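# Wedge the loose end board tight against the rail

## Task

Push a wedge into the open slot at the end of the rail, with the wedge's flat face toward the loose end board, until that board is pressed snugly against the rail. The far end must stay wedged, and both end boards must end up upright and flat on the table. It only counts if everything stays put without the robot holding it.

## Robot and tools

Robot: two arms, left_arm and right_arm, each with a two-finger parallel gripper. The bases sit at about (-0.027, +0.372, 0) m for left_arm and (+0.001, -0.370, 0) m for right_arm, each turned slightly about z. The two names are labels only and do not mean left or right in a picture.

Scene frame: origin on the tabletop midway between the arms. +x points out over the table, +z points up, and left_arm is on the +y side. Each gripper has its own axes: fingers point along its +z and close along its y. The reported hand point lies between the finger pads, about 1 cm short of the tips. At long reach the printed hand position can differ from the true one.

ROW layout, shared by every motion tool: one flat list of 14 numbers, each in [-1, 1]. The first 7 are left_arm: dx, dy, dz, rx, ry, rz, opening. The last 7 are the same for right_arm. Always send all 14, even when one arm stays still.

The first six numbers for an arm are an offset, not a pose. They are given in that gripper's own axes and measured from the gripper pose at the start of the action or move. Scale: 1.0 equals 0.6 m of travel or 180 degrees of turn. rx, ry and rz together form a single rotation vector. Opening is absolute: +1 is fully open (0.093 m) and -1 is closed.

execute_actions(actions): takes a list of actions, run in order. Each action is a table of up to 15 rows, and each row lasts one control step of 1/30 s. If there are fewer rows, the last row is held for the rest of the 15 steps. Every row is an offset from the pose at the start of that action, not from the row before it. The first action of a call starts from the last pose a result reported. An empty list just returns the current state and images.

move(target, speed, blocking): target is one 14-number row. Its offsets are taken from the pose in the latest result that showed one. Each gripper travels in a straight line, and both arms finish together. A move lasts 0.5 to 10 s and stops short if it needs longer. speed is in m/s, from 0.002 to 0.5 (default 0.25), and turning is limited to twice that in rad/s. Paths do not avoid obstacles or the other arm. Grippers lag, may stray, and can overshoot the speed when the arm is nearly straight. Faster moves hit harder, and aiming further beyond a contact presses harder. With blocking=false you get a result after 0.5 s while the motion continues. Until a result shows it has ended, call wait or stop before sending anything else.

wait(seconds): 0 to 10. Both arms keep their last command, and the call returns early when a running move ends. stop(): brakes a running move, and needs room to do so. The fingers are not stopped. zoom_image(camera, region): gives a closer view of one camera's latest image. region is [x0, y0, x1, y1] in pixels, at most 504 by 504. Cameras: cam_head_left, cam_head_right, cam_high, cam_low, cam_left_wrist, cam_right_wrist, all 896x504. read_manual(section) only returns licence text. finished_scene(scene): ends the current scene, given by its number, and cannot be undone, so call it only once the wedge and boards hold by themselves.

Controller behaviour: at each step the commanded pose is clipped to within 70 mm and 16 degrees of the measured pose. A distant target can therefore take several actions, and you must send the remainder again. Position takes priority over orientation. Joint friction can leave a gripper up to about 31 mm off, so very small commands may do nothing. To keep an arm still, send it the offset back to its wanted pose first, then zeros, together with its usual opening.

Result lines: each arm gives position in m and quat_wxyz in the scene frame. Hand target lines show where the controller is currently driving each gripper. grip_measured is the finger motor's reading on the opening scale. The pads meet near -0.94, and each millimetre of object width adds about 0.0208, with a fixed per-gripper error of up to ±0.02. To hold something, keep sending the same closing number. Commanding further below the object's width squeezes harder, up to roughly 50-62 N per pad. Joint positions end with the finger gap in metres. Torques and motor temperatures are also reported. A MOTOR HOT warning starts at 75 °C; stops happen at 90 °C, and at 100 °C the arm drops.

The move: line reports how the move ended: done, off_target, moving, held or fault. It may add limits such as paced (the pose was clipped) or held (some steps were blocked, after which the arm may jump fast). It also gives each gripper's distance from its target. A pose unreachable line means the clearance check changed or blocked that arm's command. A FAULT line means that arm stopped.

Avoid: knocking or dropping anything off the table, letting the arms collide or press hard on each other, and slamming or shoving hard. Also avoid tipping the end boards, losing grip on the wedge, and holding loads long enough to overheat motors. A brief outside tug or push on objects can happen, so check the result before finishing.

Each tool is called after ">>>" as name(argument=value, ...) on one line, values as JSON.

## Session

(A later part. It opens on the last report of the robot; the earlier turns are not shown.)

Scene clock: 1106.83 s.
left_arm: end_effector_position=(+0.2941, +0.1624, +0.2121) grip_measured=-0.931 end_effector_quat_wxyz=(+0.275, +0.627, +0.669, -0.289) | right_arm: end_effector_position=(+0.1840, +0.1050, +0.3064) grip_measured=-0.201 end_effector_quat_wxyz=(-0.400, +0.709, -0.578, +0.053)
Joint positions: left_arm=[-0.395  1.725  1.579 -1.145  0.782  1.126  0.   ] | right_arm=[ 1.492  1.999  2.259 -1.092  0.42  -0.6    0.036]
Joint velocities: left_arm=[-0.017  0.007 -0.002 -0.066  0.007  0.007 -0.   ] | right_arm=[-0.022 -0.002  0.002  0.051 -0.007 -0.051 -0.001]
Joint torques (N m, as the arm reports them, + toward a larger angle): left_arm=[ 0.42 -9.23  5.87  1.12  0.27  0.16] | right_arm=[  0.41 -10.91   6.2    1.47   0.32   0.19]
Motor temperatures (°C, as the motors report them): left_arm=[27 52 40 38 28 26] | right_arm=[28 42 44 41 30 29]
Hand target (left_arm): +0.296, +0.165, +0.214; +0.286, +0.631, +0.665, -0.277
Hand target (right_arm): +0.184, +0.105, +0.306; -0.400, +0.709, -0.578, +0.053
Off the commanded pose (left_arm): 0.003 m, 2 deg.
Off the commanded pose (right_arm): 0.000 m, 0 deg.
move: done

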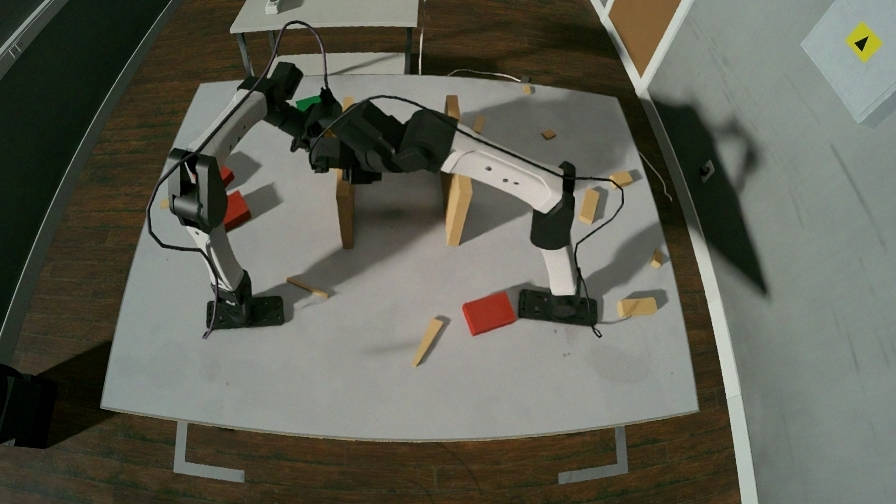

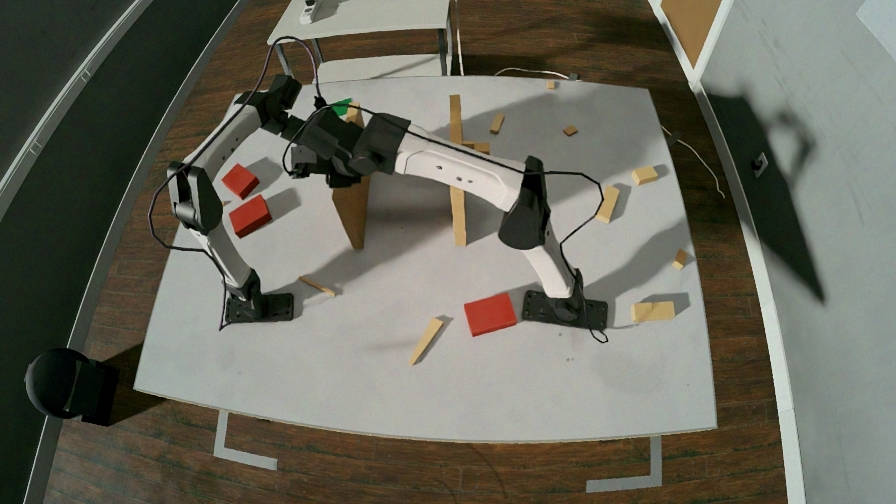

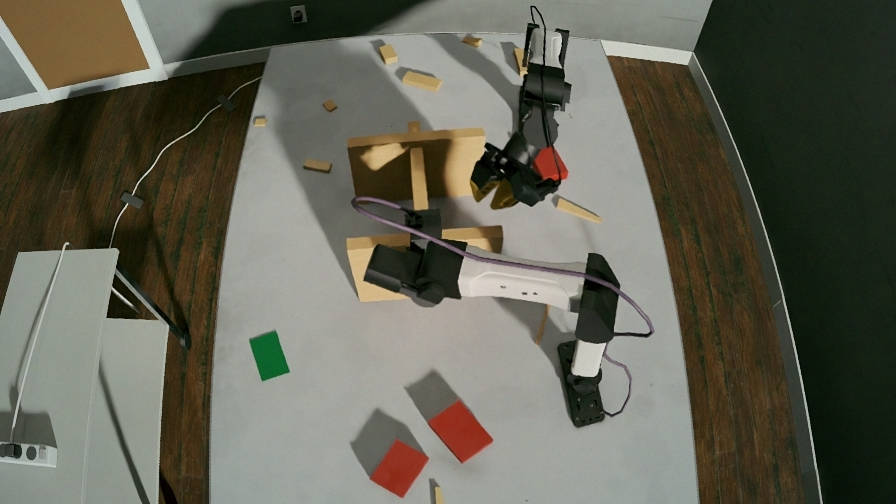

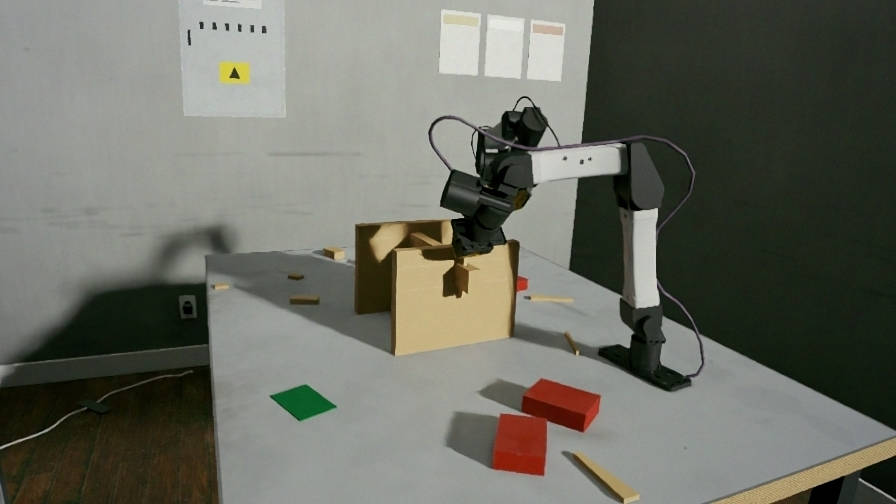

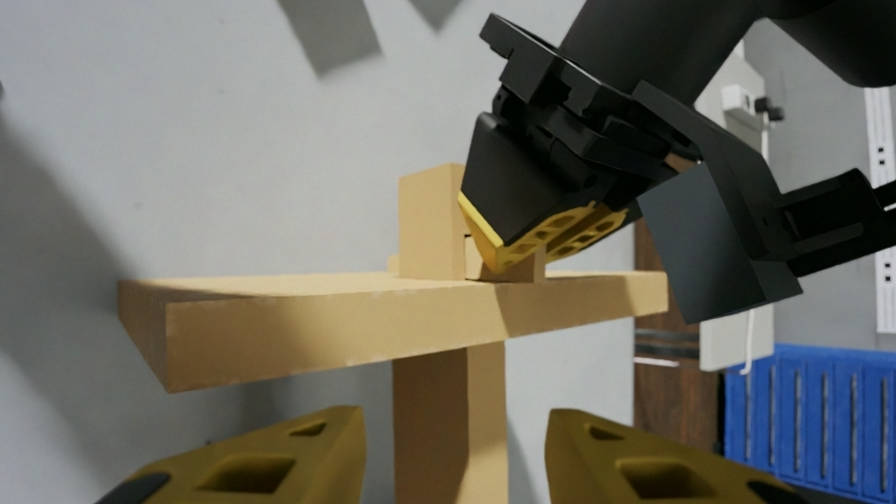

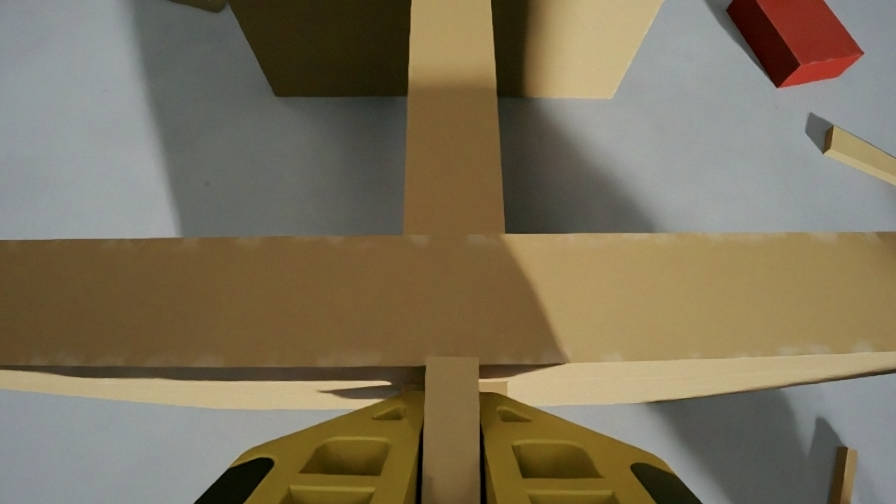

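>>> execute_actions(actions=[[[0,0,0,0,0,0,-0.45,0,0,0,0,0,0,-0.2]]])

>>> zoom_image(camera="cam_left_wrist", region=[410, 180, 570, 340])

Scene clock: 1121.20 s.
left_arm: end_effector_position=(+0.2941, +0.1624, +0.2121) grip_measured=-0.452 end_effector_quat_wxyz=(+0.275, +0.627, +0.669, -0.289) | right_arm: end_effector_position=(+0.1840, +0.1050, +0.3064) grip_measured=-0.201 end_effector_quat_wxyz=(-0.400, +0.709, -0.578, +0.053)
Joint positions: left_arm=[-0.395  1.725  1.579 -1.145  0.782  1.126  0.024] | right_arm=[ 1.492  1.999  2.259 -1.092  0.42  -0.6    0.036]
Joint velocities: left_arm=[ 0.002  0.007  0.002 -0.066 -0.051  0.051 -0.001] | right_arm=[ 0.017 -0.012 -0.012 -0.051  0.007  0.037 -0.001]
Joint torques (N m, as the arm reports them, + toward a larger angle): left_arm=[ 0.19 -7.69  7.16  0.81  0.36  0.08] | right_arm=[  0.4  -10.9    6.19   1.46   0.32   0.19]
Motor temperatures (°C, as the motors report them): left_arm=[27 52 40 37 28 26] | right_arm=[28 42 44 41 30 29]
Hand target (left_arm): +0.294, +0.162, +0.212; +0.275, +0.627, +0.669, -0.289
Hand target (right_arm): +0.184, +0.105, +0.306; -0.400, +0.709, -0.578, +0.053
Off the commanded pose (left_arm): 0.000 m, 0 deg.
Off the commanded pose (right_arm): 0.000 m, 0 deg.

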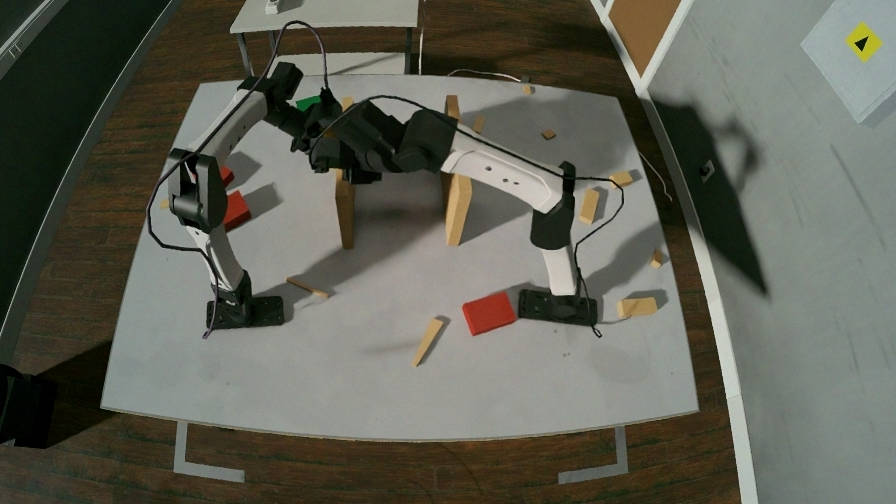

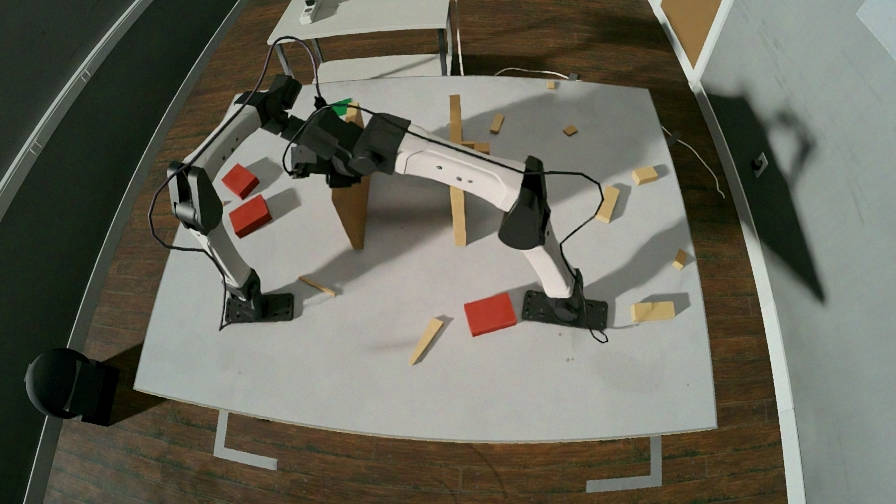

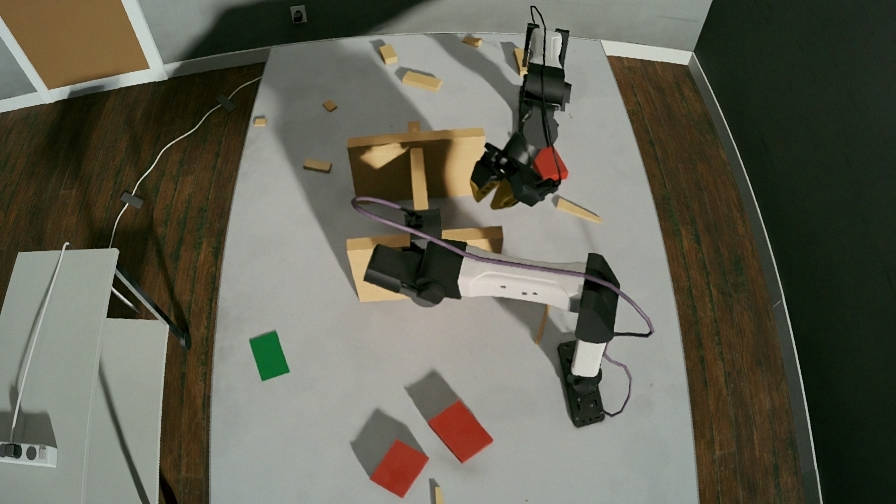

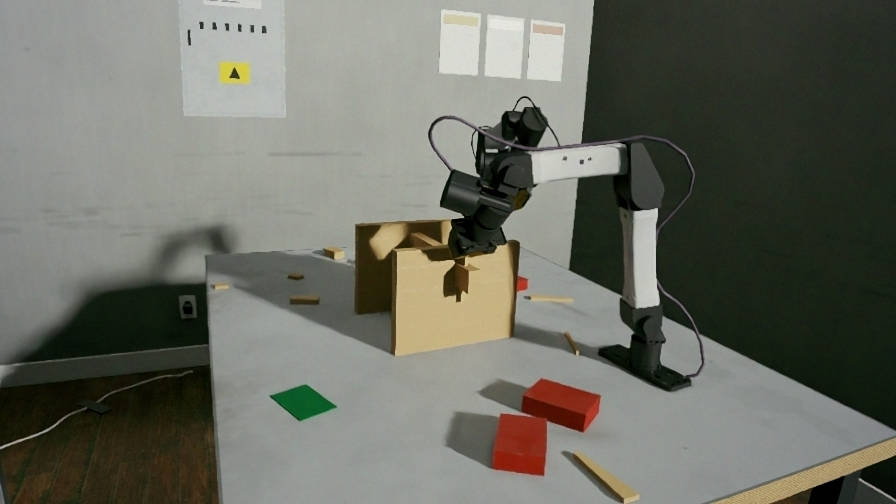

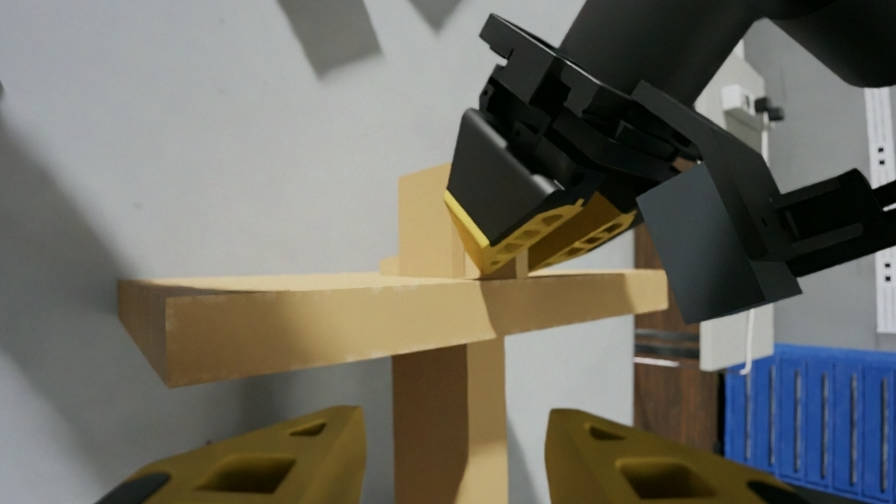

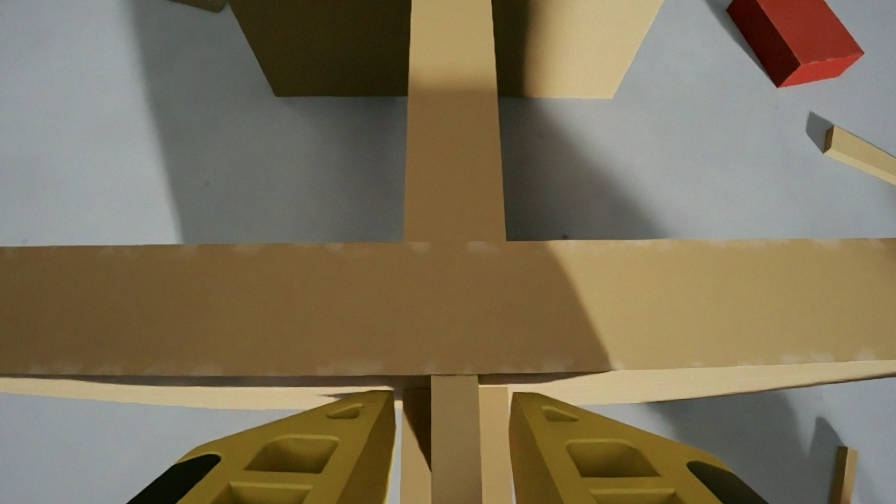

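Region (410, 180, 570, 340) of cam_left_wrist's 896x504 image, scaled by 3.150, with more detail than that image has.

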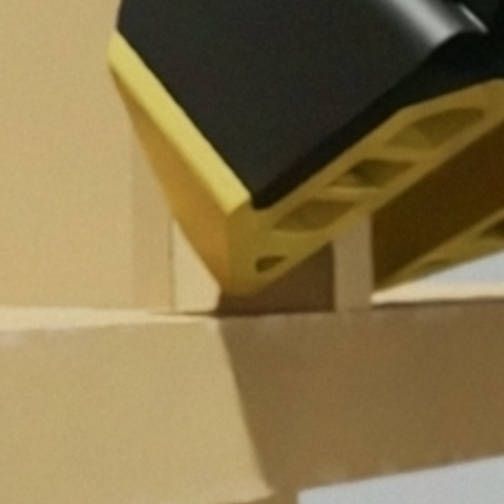

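>>> move(target=[-0.03177, -0.00263, -0.03423, 0, 0, 0, -0.45, 0, 0, 0, 0, 0, 0, -0.2], speed=0.04)

>>> zoom_image(camera="cam_left_wrist", region=[410, 180, 570, 340])

Scene clock: 1128.87 s.
left_arm: end_effector_position=(+0.2902, +0.1635, +0.2383) grip_measured=-0.452 end_effector_quat_wxyz=(+0.274, +0.627, +0.669, -0.289) | right_arm: end_effector_position=(+0.1840, +0.1050, +0.3064) grip_measured=-0.201 end_effector_quat_wxyz=(-0.400, +0.709, -0.578, +0.053)
Joint positions: left_arm=[-0.395  1.725  1.685 -1.251  0.782  1.126  0.024] | right_arm=[ 1.492  1.999  2.259 -1.092  0.42  -0.6    0.036]
Joint velocities: left_arm=[-0.007  0.002 -0.012 -0.051 -0.007 -0.051 -0.   ] | right_arm=[-0.007 -0.017 -0.002 -0.022 -0.022 -0.022 -0.   ]
Joint torques (N m, as the arm reports them, + toward a larger angle): left_arm=[ 0.47 -6.81  8.69  0.68  0.38  0.15] | right_arm=[  0.42 -10.9    6.2    1.46   0.32   0.19]
Motor temperatures (°C, as the motors report them): left_arm=[26 52 40 37 28 26] | right_arm=[28 43 44 42 30 29]
Hand target (left_arm): +0.293, +0.164, +0.240; +0.275, +0.627, +0.669, -0.289
Hand target (right_arm): +0.184, +0.105, +0.306; -0.400, +0.709, -0.578, +0.053
Off the commanded pose (left_arm): 0.004 m, 0 deg.
Off the commanded pose (right_arm): 0.000 m, 0 deg.
move: done

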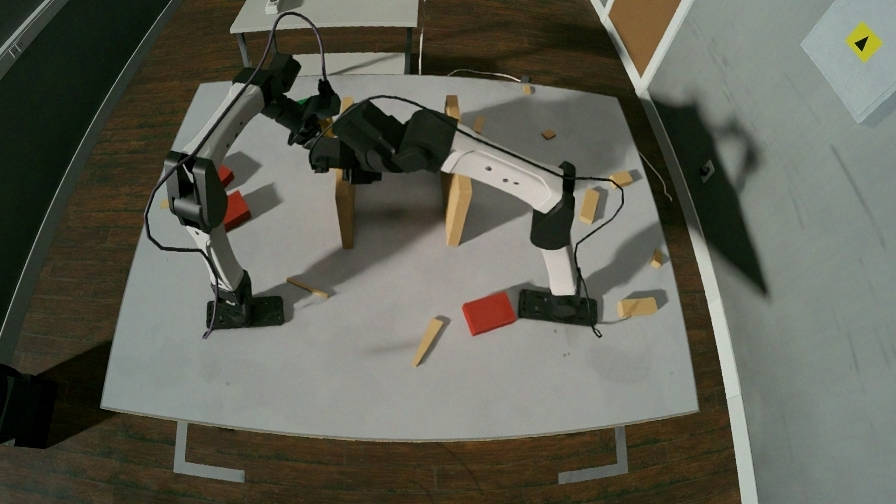

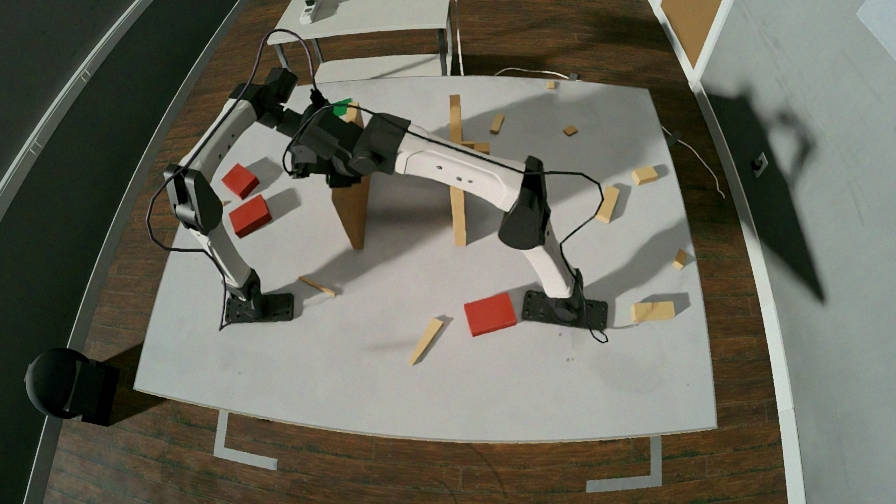

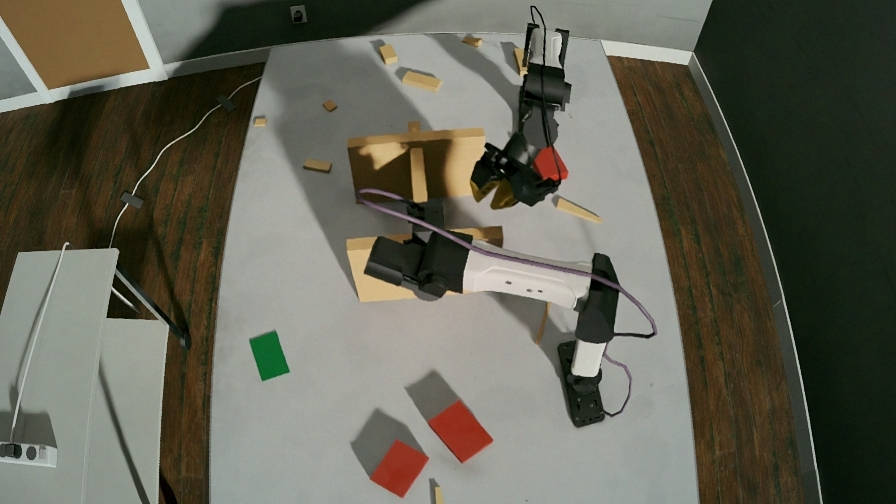

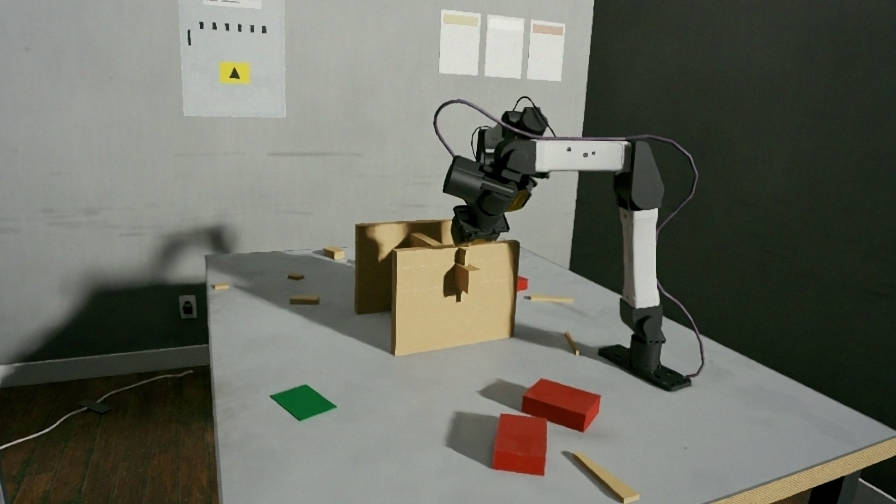

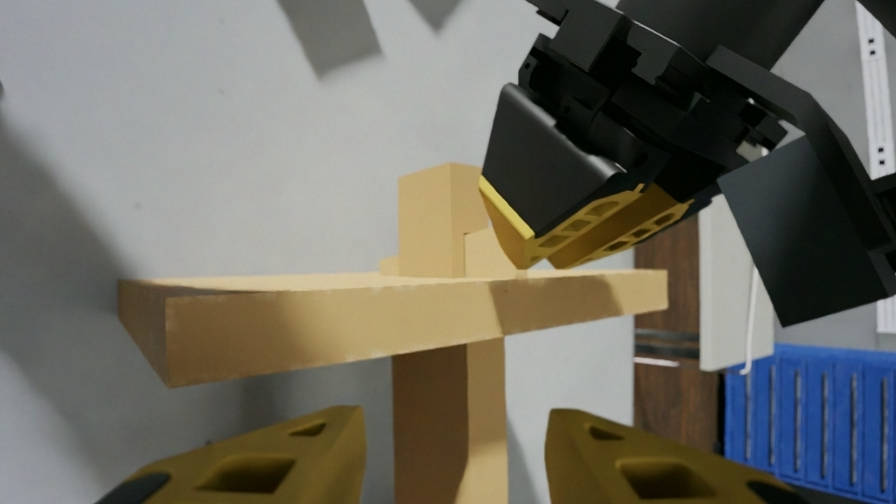

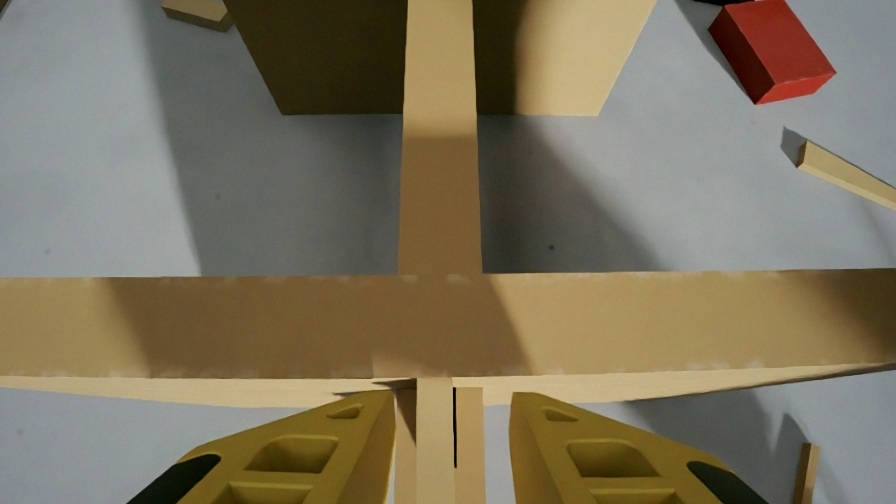

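Region (410, 180, 570, 340) of cam_left_wrist's 896x504 image, scaled by 3.150, with more detail than that image has.

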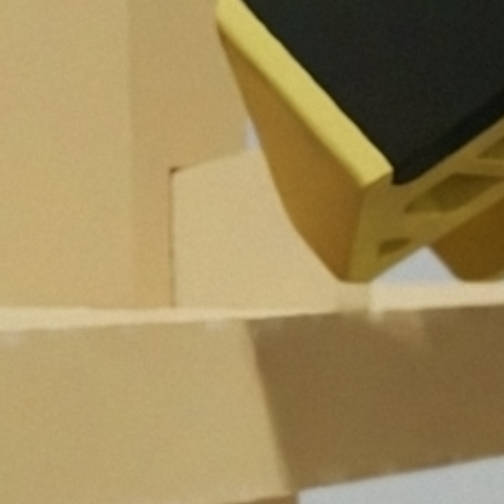

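>>> move(target=[0.02402, 0.01273, 0.02312, 0, 0, 0, -1, 0, 0, 0, 0, 0, 0, -0.2], speed=0.015)

>>> zoom_image(camera="cam_left_wrist", region=[410, 180, 570, 340])

Scene clock: 1138.17 s.
left_arm: end_effector_position=(+0.2911, +0.1623, +0.2281) grip_measured=-1.000 end_effector_quat_wxyz=(+0.275, +0.627, +0.668, -0.293) | right_arm: end_effector_position=(+0.1840, +0.1050, +0.3064) grip_measured=-0.201 end_effector_quat_wxyz=(-0.400, +0.709, -0.578, +0.053)
Joint positions: left_arm=[-0.395  1.725  1.64  -1.21   0.79   1.127  0.   ] | right_arm=[ 1.492  1.999  2.259 -1.092  0.42  -0.6    0.036]
Joint velocities: left_arm=[-0.017 -0.007 -0.022  0.007 -0.139 -0.066  0.   ] | right_arm=[-0.017 -0.012  0.007 -0.022  0.007  0.022 -0.001]
Joint torques (N m, as the arm reports them, + toward a larger angle): left_arm=[ 0.52 -6.42  5.72  1.11  0.36  0.2 ] | right_arm=[  0.42 -10.9    6.19   1.46   0.32   0.19]
Motor temperatures (°C, as the motors report them): left_arm=[26 51 42 37 28 26] | right_arm=[28 43 44 42 30 29]
Hand target (left_arm): +0.297, +0.164, +0.218; +0.274, +0.627, +0.669, -0.289
Hand target (right_arm): +0.184, +0.105, +0.306; -0.400, +0.709, -0.578, +0.053
Off the commanded pose (left_arm): 0.012 m, 0 deg.
Off the commanded pose (right_arm): 0.000 m, 0 deg.
move: off_target (left_arm)

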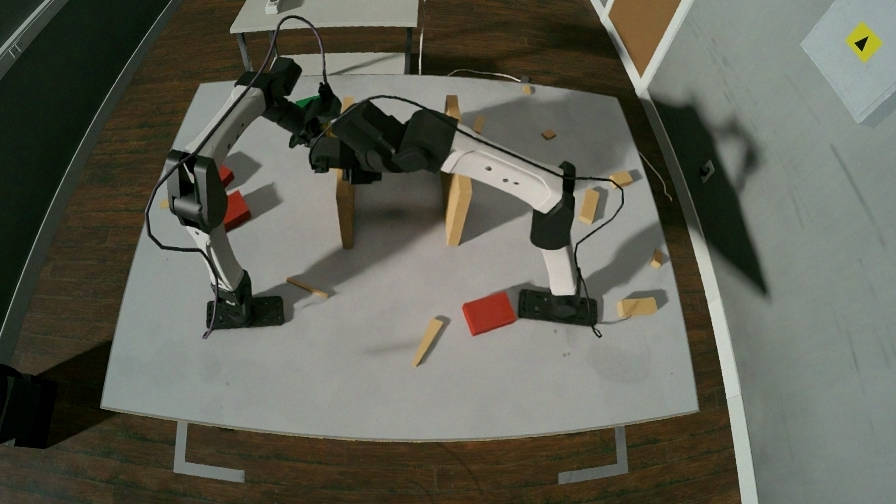

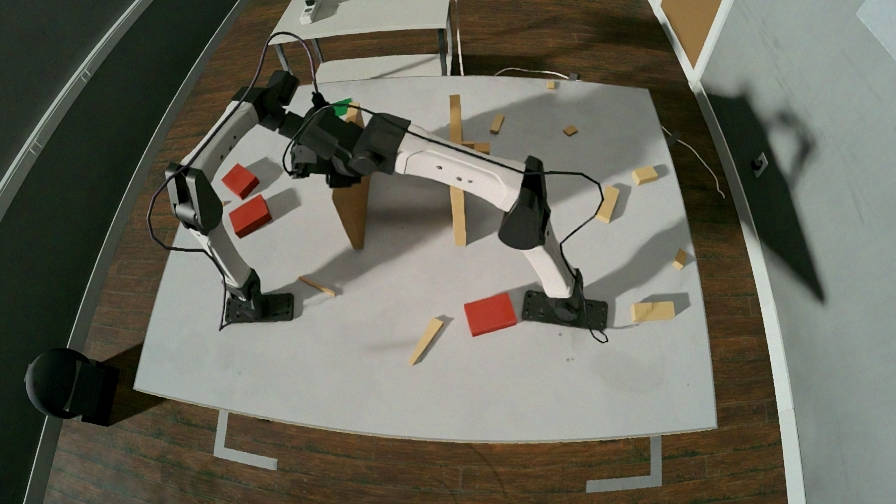

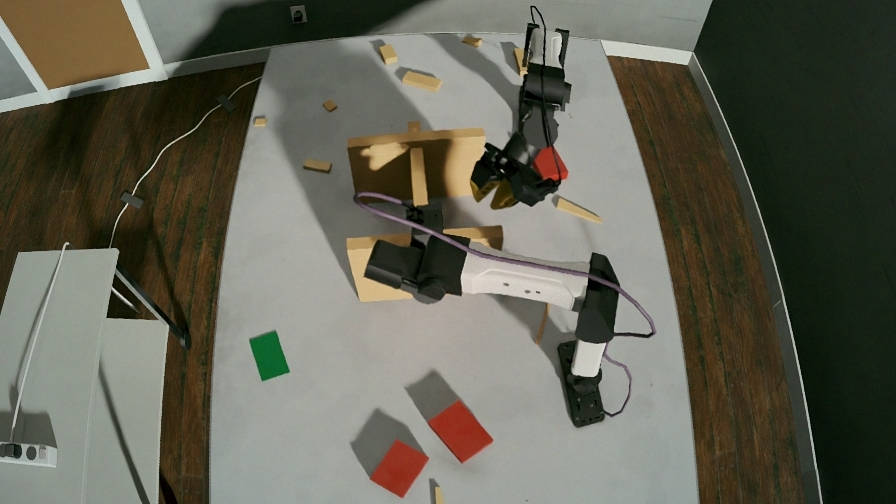

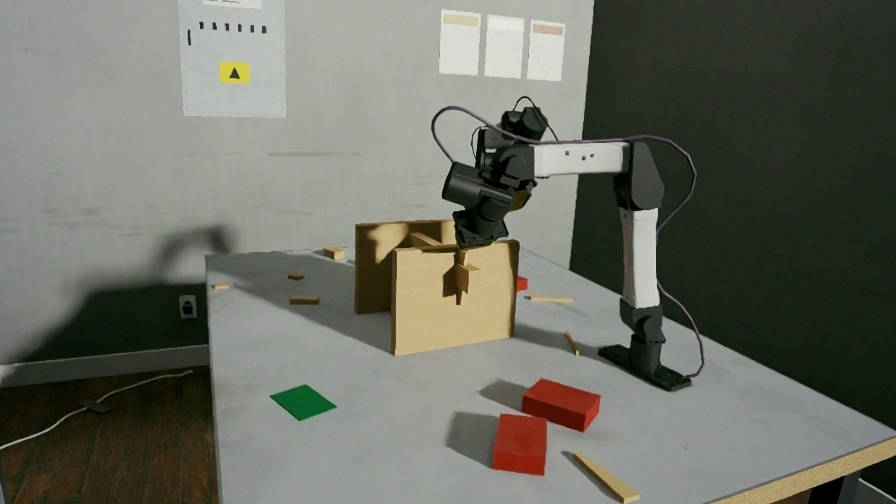

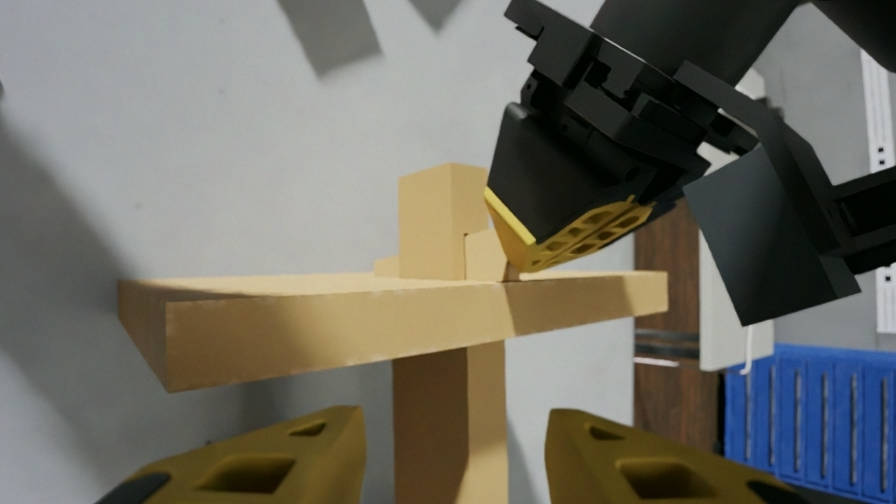

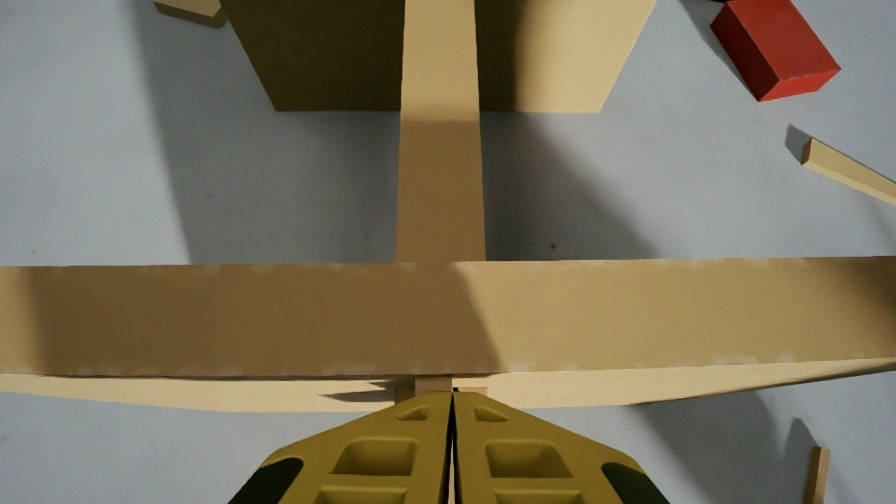

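Region (410, 180, 570, 340) of cam_left_wrist's 896x504 image, scaled by 3.150, with more detail than that image has.

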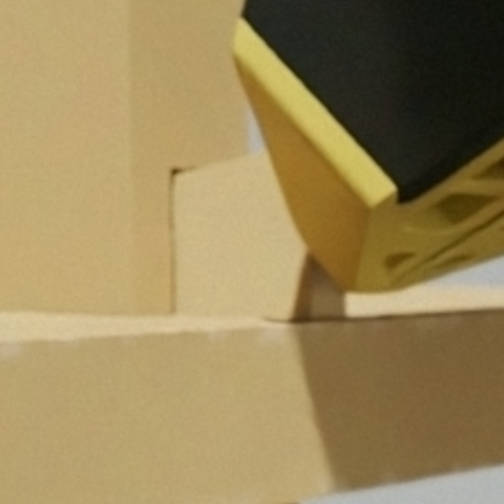

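>>> move(target=[0.0136, 0.0107, 0.0094, 0, 0, 0, -1, 0.5963, -0.1135, -0.1223, -0.1517, -0.1592, 0.1578, -1], speed=0.25)

Scene clock: 1253.93 s.
left_arm: end_effector_position=(+0.2930, +0.1619, +0.2285) grip_measured=-1.000 end_effector_quat_wxyz=(+0.280, +0.630, +0.665, -0.289) | right_arm: end_effector_position=(+0.3109, -0.2359, +0.2606) grip_measured=-0.998 end_effector_quat_wxyz=(-0.356, +0.605, -0.616, -0.358)
Joint positions: left_arm=[-0.395  1.725  1.64  -1.2    0.788  1.134  0.   ] | right_arm=[ 0.113  1.741  1.674 -1.563 -1.057 -1.628  0.   ]
Joint velocities: left_arm=[-0.022 -0.007 -0.012 -0.081 -0.022 -0.037  0.   ] | right_arm=[-0.007  0.002 -0.007 -0.051  0.022 -0.007  0.   ]
Joint torques (N m, as the arm reports them, + toward a larger angle): left_arm=[ 0.81 -6.34  5.64  0.99  0.41  0.18] | right_arm=[ 0.2  -7.09  7.59  0.11 -0.57  0.09]
Motor temperatures (°C, as the motors report them): left_arm=[27 46 39 36 28 26] | right_arm=[28 46 45 44 30 29]
Hand target (left_arm): +0.297, +0.164, +0.218; +0.275, +0.627, +0.668, -0.293
Hand target (right_arm): +0.313, -0.235, +0.266; -0.361, +0.603, -0.613, -0.362
Off the commanded pose (left_arm): 0.011 m, 1 deg.
Off the commanded pose (right_arm): 0.005 m, 1 deg.
joint sent to its limit (right arm) — the command would take joint 4 (wrist pitch) past its lower limit, so that joint was sent only as far as its limit.
move: off_target (left_arm)

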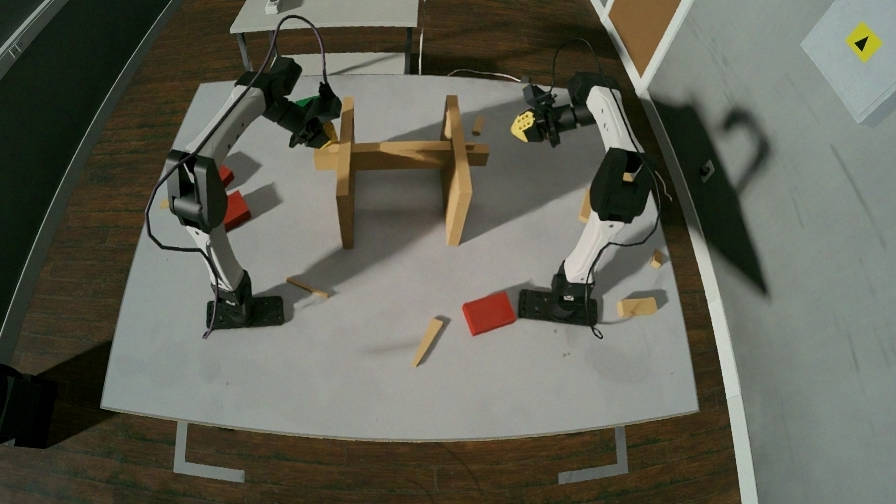

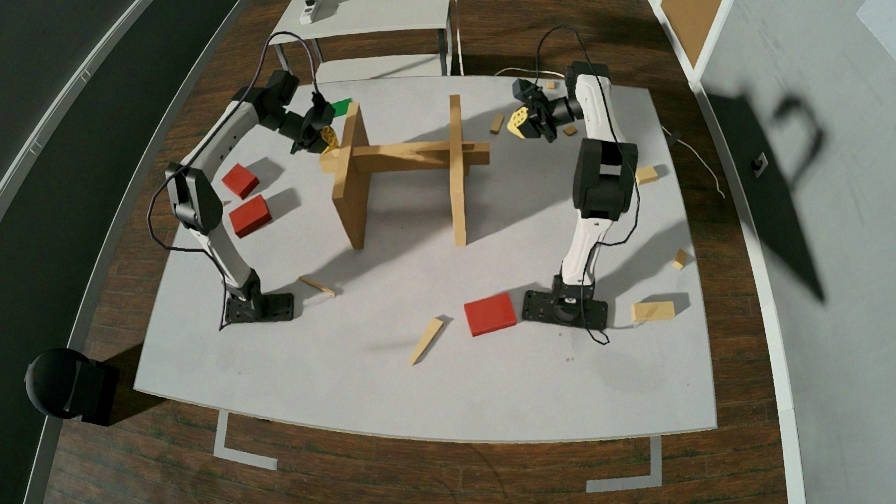

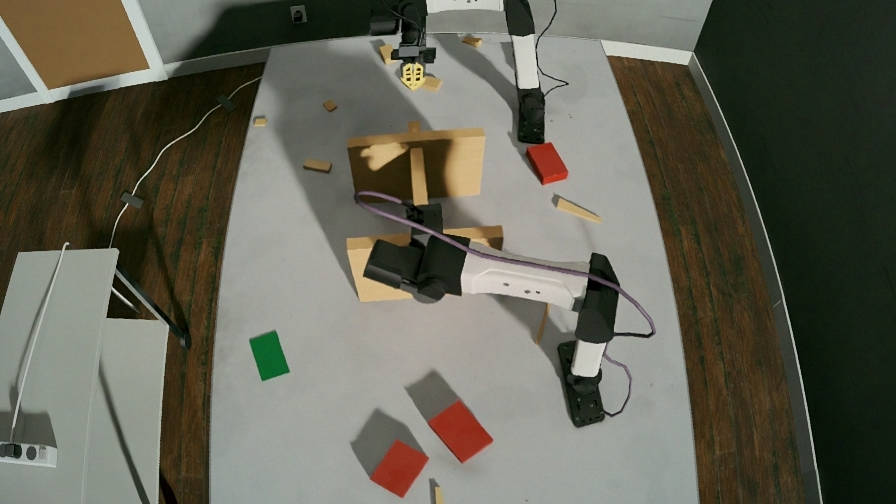

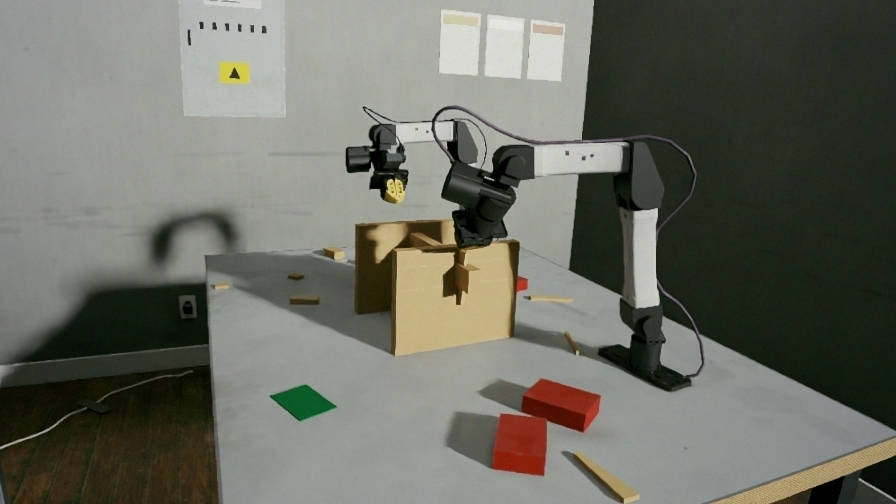

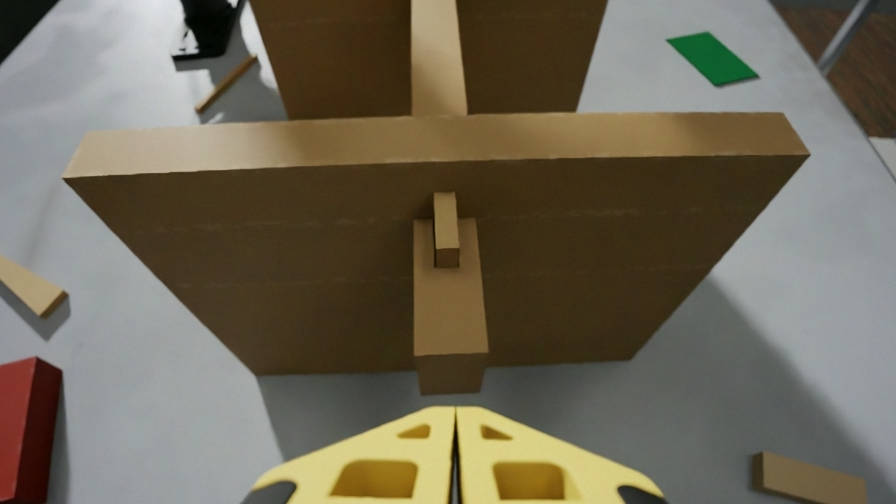

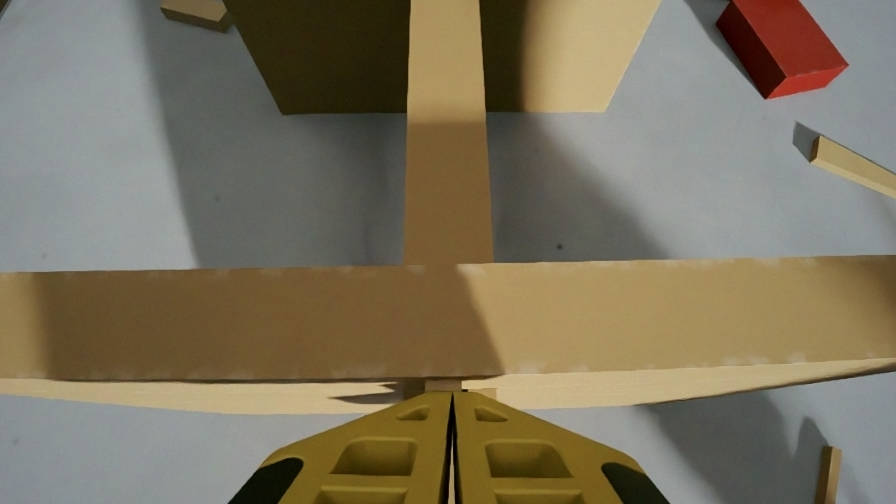

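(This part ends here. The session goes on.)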